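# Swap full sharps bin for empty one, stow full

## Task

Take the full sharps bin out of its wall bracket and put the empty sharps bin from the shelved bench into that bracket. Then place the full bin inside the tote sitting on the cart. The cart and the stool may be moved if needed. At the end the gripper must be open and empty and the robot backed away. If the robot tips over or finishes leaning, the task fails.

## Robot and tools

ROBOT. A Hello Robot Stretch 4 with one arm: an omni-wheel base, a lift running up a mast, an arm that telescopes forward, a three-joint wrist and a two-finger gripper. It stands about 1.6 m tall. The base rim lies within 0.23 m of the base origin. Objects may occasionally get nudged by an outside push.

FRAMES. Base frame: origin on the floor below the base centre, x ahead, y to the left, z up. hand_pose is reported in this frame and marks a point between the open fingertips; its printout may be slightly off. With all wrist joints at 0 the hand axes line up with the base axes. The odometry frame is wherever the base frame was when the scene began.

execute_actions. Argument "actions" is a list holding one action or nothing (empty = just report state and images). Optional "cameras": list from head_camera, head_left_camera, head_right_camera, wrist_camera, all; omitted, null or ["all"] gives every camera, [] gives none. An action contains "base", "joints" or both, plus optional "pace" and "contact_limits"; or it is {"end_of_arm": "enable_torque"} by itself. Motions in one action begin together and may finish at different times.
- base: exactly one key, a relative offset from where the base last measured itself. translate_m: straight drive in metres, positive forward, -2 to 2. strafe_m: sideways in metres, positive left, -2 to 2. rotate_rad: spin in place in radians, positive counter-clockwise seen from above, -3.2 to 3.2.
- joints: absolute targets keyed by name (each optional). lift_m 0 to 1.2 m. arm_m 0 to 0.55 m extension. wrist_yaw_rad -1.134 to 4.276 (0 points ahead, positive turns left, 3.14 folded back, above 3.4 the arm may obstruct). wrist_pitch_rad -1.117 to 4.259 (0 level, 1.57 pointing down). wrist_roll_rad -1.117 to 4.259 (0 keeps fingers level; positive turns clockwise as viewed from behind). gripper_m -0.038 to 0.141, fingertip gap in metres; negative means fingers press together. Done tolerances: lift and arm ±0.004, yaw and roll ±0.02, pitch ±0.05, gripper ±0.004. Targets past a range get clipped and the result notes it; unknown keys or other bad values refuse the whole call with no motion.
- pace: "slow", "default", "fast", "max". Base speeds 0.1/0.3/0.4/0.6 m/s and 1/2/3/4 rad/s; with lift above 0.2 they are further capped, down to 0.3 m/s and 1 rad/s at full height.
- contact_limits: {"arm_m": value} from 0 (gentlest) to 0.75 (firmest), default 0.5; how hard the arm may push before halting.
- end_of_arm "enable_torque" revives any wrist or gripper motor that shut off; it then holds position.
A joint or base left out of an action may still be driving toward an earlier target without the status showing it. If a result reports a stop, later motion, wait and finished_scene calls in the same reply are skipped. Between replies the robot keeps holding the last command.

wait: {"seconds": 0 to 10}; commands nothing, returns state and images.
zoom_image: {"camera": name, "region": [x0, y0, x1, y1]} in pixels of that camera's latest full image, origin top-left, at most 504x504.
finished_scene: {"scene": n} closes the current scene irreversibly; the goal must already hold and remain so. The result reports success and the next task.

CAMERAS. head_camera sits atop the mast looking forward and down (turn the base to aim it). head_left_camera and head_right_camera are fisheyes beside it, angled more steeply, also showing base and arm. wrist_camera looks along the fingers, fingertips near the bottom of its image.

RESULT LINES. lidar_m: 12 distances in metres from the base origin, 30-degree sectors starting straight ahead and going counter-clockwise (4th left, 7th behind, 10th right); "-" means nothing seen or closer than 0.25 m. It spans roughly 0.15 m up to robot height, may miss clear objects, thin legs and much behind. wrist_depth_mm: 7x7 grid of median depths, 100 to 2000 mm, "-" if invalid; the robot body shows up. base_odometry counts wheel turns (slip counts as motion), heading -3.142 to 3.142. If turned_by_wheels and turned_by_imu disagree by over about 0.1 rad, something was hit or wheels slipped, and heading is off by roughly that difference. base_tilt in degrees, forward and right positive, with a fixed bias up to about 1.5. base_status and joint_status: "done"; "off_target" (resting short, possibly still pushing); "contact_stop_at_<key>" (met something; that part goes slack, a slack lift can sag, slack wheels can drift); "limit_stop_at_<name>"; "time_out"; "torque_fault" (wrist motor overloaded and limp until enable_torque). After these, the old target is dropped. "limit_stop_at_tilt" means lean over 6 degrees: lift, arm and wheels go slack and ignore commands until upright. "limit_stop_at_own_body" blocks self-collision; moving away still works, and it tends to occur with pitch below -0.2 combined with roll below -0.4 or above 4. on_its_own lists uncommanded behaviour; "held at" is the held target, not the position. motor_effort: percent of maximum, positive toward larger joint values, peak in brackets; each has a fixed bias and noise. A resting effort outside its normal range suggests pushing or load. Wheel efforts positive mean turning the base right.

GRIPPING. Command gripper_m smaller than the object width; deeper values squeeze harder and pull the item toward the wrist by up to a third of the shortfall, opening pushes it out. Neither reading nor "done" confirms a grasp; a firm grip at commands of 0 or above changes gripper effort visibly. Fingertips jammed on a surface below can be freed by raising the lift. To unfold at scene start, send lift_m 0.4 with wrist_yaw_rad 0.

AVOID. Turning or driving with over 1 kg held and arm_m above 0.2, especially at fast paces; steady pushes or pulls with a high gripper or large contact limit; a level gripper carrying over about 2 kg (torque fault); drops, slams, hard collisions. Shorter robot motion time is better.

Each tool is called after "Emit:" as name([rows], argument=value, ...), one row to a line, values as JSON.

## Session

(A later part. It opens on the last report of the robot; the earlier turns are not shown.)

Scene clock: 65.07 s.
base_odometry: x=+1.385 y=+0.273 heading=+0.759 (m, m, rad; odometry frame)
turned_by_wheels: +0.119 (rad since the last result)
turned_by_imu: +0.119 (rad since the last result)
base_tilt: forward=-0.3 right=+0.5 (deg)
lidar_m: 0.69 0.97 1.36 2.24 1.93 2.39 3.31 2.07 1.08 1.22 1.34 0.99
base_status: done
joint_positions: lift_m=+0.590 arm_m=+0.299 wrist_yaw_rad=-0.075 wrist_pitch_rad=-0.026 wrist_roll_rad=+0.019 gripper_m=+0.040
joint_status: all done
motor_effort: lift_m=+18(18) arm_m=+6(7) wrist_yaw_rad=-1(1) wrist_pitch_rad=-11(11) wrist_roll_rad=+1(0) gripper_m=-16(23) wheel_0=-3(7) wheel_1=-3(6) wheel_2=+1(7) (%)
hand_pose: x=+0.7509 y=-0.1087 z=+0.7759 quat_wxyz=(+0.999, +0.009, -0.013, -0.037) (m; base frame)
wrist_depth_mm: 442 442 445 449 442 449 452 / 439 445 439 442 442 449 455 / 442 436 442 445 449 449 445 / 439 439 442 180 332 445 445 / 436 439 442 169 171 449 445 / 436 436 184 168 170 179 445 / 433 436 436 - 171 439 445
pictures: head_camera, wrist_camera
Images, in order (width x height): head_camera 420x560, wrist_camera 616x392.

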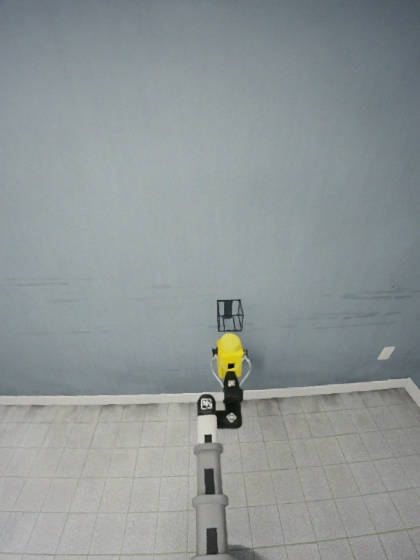

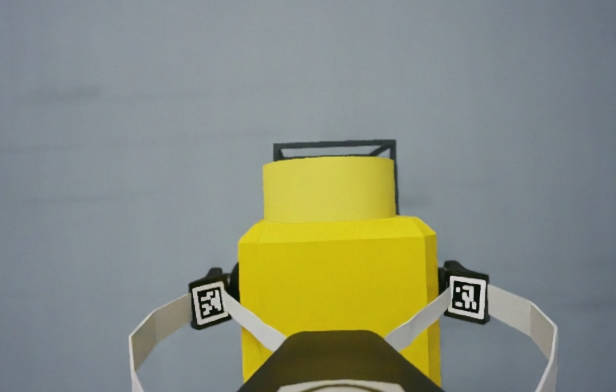

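Emit:
execute_actions([
  {"base":{"strafe_m":-0.0145},"joints":{"lift_m":0.835}},
], cameras=[])

Emit:
execute_actions([
  {"joints":{"arm_m":0.469}},
], cameras=[])

Emit:
execute_actions([
  {"joints":{"lift_m":0.79},"pace":"slow"},
], cameras=["wrist_camera"])

Scene clock: 67.40 s.
base_odometry: x=+1.395 y=+0.263 heading=+0.760 (m, m, rad; odometry frame)
turned_by_wheels: +0.000 (rad since the last result)
turned_by_imu: +0.000 (rad since the last result)
base_tilt: forward=-0.3 right=+0.6 (deg)
lidar_m: 0.71 0.99 1.39 2.26 1.92 2.43 3.93 2.04 1.06 1.22 1.35 0.99
base_status: done
joint_positions: lift_m=+0.835 arm_m=+0.299 wrist_yaw_rad=-0.075 wrist_pitch_rad=-0.026 wrist_roll_rad=+0.019 gripper_m=+0.040
joint_status: all done
motor_effort: lift_m=+25(26) arm_m=+6(6) wrist_yaw_rad=+0(1) wrist_pitch_rad=-11(11) wrist_roll_rad=-2(1) gripper_m=-14(21) wheel_0=+3(9) wheel_1=-3(9) wheel_2=+0(0) (%)
hand_pose: x=+0.7509 y=-0.1088 z=+1.0204 quat_wxyz=(+0.999, +0.009, -0.013, -0.037) (m; base frame)
wrist_depth_mm: 439 439 445 445 445 449 452 / 439 442 439 442 449 449 452 / 439 436 445 445 442 449 445 / 439 442 436 179 442 445 445 / 436 439 436 169 172 445 449 / 436 439 183 168 170 179 445 / 436 436 439 - 171 442 449
pictures: none
No camera images: the call's "cameras" was empty. Leave "cameras" out to get every camera's image.

Scene clock: 69.00 s.
base_odometry: x=+1.395 y=+0.263 heading=+0.760 (m, m, rad; odometry frame)
turned_by_wheels: +0.000 (rad since the last result)
turned_by_imu: +0.000 (rad since the last result)
base_tilt: forward=-0.2 right=+0.5 (deg)
lidar_m: 0.86 0.98 1.37 2.27 1.93 2.41 3.93 2.07 1.07 1.19 1.34 0.98
base_status: not commanded
joint_positions: lift_m=+0.835 arm_m=+0.468 wrist_yaw_rad=-0.075 wrist_pitch_rad=-0.026 wrist_roll_rad=+0.019 gripper_m=+0.040
joint_status: all done
motor_effort: lift_m=+25(25) arm_m=+6(7) wrist_yaw_rad=-2(0) wrist_pitch_rad=-11(11) wrist_roll_rad=-1(0) gripper_m=-18(18) wheel_0=+3(3) wheel_1=-3(3) wheel_2=+0(0) (%)
hand_pose: x=+0.9199 y=-0.1087 z=+1.0204 quat_wxyz=(+0.999, +0.009, -0.013, -0.037) (m; base frame)
wrist_depth_mm: 270 272 272 274 274 277 277 / 270 271 272 274 274 276 276 / 271 270 271 272 273 274 274 / 270 271 272 180 272 274 274 / 268 270 270 168 171 274 274 / 267 267 183 167 171 179 273 / 267 270 268 - 171 273 272
pictures: none
No camera images: the call's "cameras" was empty. Leave "cameras" out to get every camera's image.

Scene clock: 70.23 s.
base_odometry: x=+1.395 y=+0.263 heading=+0.760 (m, m, rad; odometry frame)
turned_by_wheels: +0.000 (rad since the last result)
turned_by_imu: +0.000 (rad since the last result)
base_tilt: forward=-0.1 right=+0.5 (deg)
lidar_m: 0.86 1.01 1.36 2.26 1.93 2.43 3.94 2.07 1.05 1.24 1.37 0.99
base_status: not commanded
joint_positions: lift_m=+0.790 arm_m=+0.468 wrist_yaw_rad=-0.076 wrist_pitch_rad=-0.026 wrist_roll_rad=+0.019 gripper_m=+0.040
joint_status: all done
motor_effort: lift_m=+17(24) arm_m=+6(6) wrist_yaw_rad=+2(2) wrist_pitch_rad=-10(11) wrist_roll_rad=+1(2) gripper_m=-17(16) wheel_0=+4(4) wheel_1=-3(3) wheel_2=+0(0) (%)
hand_pose: x=+0.9198 y=-0.1090 z=+0.9761 quat_wxyz=(+0.999, +0.009, -0.013, -0.038) (m; base frame)
wrist_depth_mm: 268 271 273 273 276 273 277 / 268 270 272 271 273 277 277 / 268 271 272 272 273 277 274 / 270 270 271 179 200 276 276 / 270 270 268 168 171 273 276 / 267 270 183 168 170 179 276 / 266 270 270 - 171 274 276
pictures: wrist_camera
Images, in order (width x height): wrist_camera 616x392.

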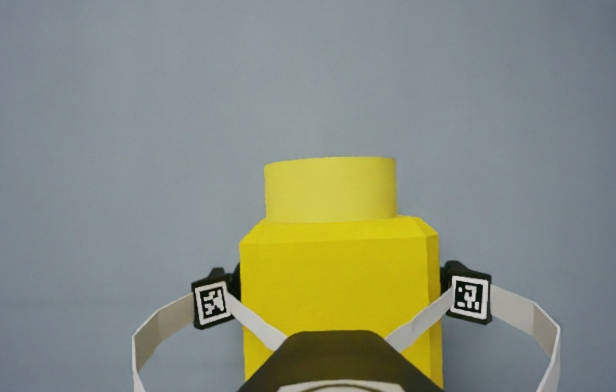

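It's in, rubbing lightly on the left.

Emit:
execute_actions([
  {"base":{"strafe_m":-0.003},"joints":{"lift_m":0.712},"pace":"slow"},
], cameras=["wrist_camera"])

Emit:
execute_actions([
  {"joints":{"gripper_m":0.14,"arm_m":0.461}},
], cameras=[])

Emit:
execute_actions([
  {"joints":{"arm_m":0.01},"base":{"translate_m":-0.2}},
], cameras=["wrist_camera","head_right_camera"])

Scene clock: 71.97 s.
base_odometry: x=+1.396 y=+0.261 heading=+0.759 (m, m, rad; odometry frame)
turned_by_wheels: +0.000 (rad since the last result)
turned_by_imu: +0.000 (rad since the last result)
base_tilt: forward=-0.2 right=+0.5 (deg)
lidar_m: 0.86 1.00 1.38 2.26 1.92 2.42 3.93 2.05 1.05 1.21 1.35 0.98
base_status: done
joint_positions: lift_m=+0.712 arm_m=+0.468 wrist_yaw_rad=-0.075 wrist_pitch_rad=-0.027 wrist_roll_rad=+0.019 gripper_m=+0.040
joint_status: all done
motor_effort: lift_m=+17(20) arm_m=+6(6) wrist_yaw_rad=-2(2) wrist_pitch_rad=-8(10) wrist_roll_rad=+2(1) gripper_m=-19(18) wheel_0=+4(6) wheel_1=-5(9) wheel_2=+0(1) (%)
hand_pose: x=+0.9199 y=-0.1087 z=+0.8983 quat_wxyz=(+0.999, +0.009, -0.014, -0.037) (m; base frame)
wrist_depth_mm: 271 272 273 274 277 276 277 / 270 272 271 272 273 276 277 / 270 271 272 272 273 276 276 / 268 268 271 179 273 274 276 / 270 268 271 168 171 274 274 / 267 267 184 167 171 179 274 / 267 267 268 - 160 273 273
pictures: wrist_camera
Images, in order (width x height): wrist_camera 616x392.

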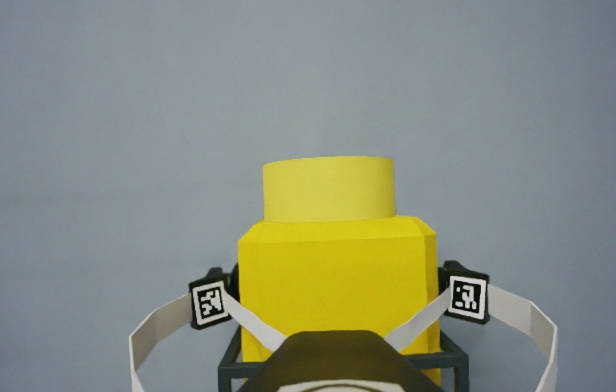

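Scene clock: 73.97 s.
base_odometry: x=+1.396 y=+0.261 heading=+0.759 (m, m, rad; odometry frame)
turned_by_wheels: +0.000 (rad since the last result)
turned_by_imu: +0.000 (rad since the last result)
base_tilt: forward=-0.2 right=+0.6 (deg)
lidar_m: 0.86 0.98 1.36 2.23 1.93 2.44 3.93 2.08 1.02 1.23 1.36 0.99
base_status: not commanded
joint_positions: lift_m=+0.712 arm_m=+0.462 wrist_yaw_rad=-0.076 wrist_pitch_rad=-0.028 wrist_roll_rad=+0.019 gripper_m=+0.140
joint_status: all done
motor_effort: lift_m=+17(17) arm_m=-5(7) wrist_yaw_rad=+1(5) wrist_pitch_rad=-5(8) wrist_roll_rad=+0(1) gripper_m=+4(20) wheel_0=+4(4) wheel_1=-5(5) wheel_2=+0(1) (%)
hand_pose: x=+0.9138 y=-0.1089 z=+0.8986 quat_wxyz=(+0.999, +0.009, -0.014, -0.038) (m; base frame)
wrist_depth_mm: 277 278 279 281 281 283 285 / 276 277 279 279 282 283 282 / 274 278 277 278 279 282 285 / 277 276 277 190 281 281 281 / 274 276 276 180 181 281 282 / 274 274 194 178 179 279 279 / 274 274 274 - 167 278 278
pictures: none
No camera images: the call's "cameras" was empty. Leave "cameras" out to get every camera's image.

Scene clock: 76.37 s.
base_odometry: x=+1.251 y=+0.123 heading=+0.759 (m, m, rad; odometry frame)
turned_by_wheels: -0.001 (rad since the last result)
turned_by_imu: -0.001 (rad since the last result)
base_tilt: forward=-0.2 right=+0.6 (deg)
lidar_m: 1.04 1.20 1.66 2.27 1.85 2.44 3.13 2.05 1.06 1.01 1.51 1.19
base_status: done
joint_positions: lift_m=+0.712 arm_m=+0.011 wrist_yaw_rad=-0.075 wrist_pitch_rad=-0.028 wrist_roll_rad=+0.019 gripper_m=+0.140
joint_status: all done
motor_effort: lift_m=+17(17) arm_m=-6(4) wrist_yaw_rad=+0(1) wrist_pitch_rad=-6(6) wrist_roll_rad=+0(1) gripper_m=+4(6) wheel_0=-4(7) wheel_1=-2(8) wheel_2=-2(9) (%)
hand_pose: x=+0.4630 y=-0.1088 z=+0.8984 quat_wxyz=(+0.999, +0.009, -0.014, -0.037) (m; base frame)
wrist_depth_mm: 931 931 946 931 946 960 946 / 917 931 931 946 946 960 960 / 931 931 946 931 946 946 946 / 946 917 946 931 946 931 976 / 931 917 931 854 946 931 946 / 917 917 946 931 917 931 931 / 931 931 917 - 931 931 946
pictures: head_right_camera, wrist_camera
Images, in order (width x height): head_right_camera 420x672, wrist_camera 616x392.

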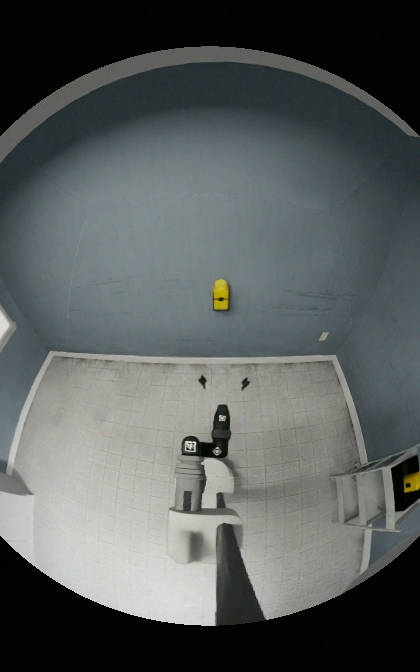

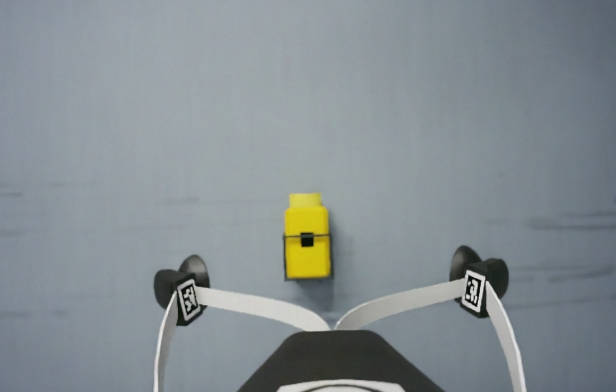

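Emit:
finished_scene(scene=2)

The scene is finished: the task was done.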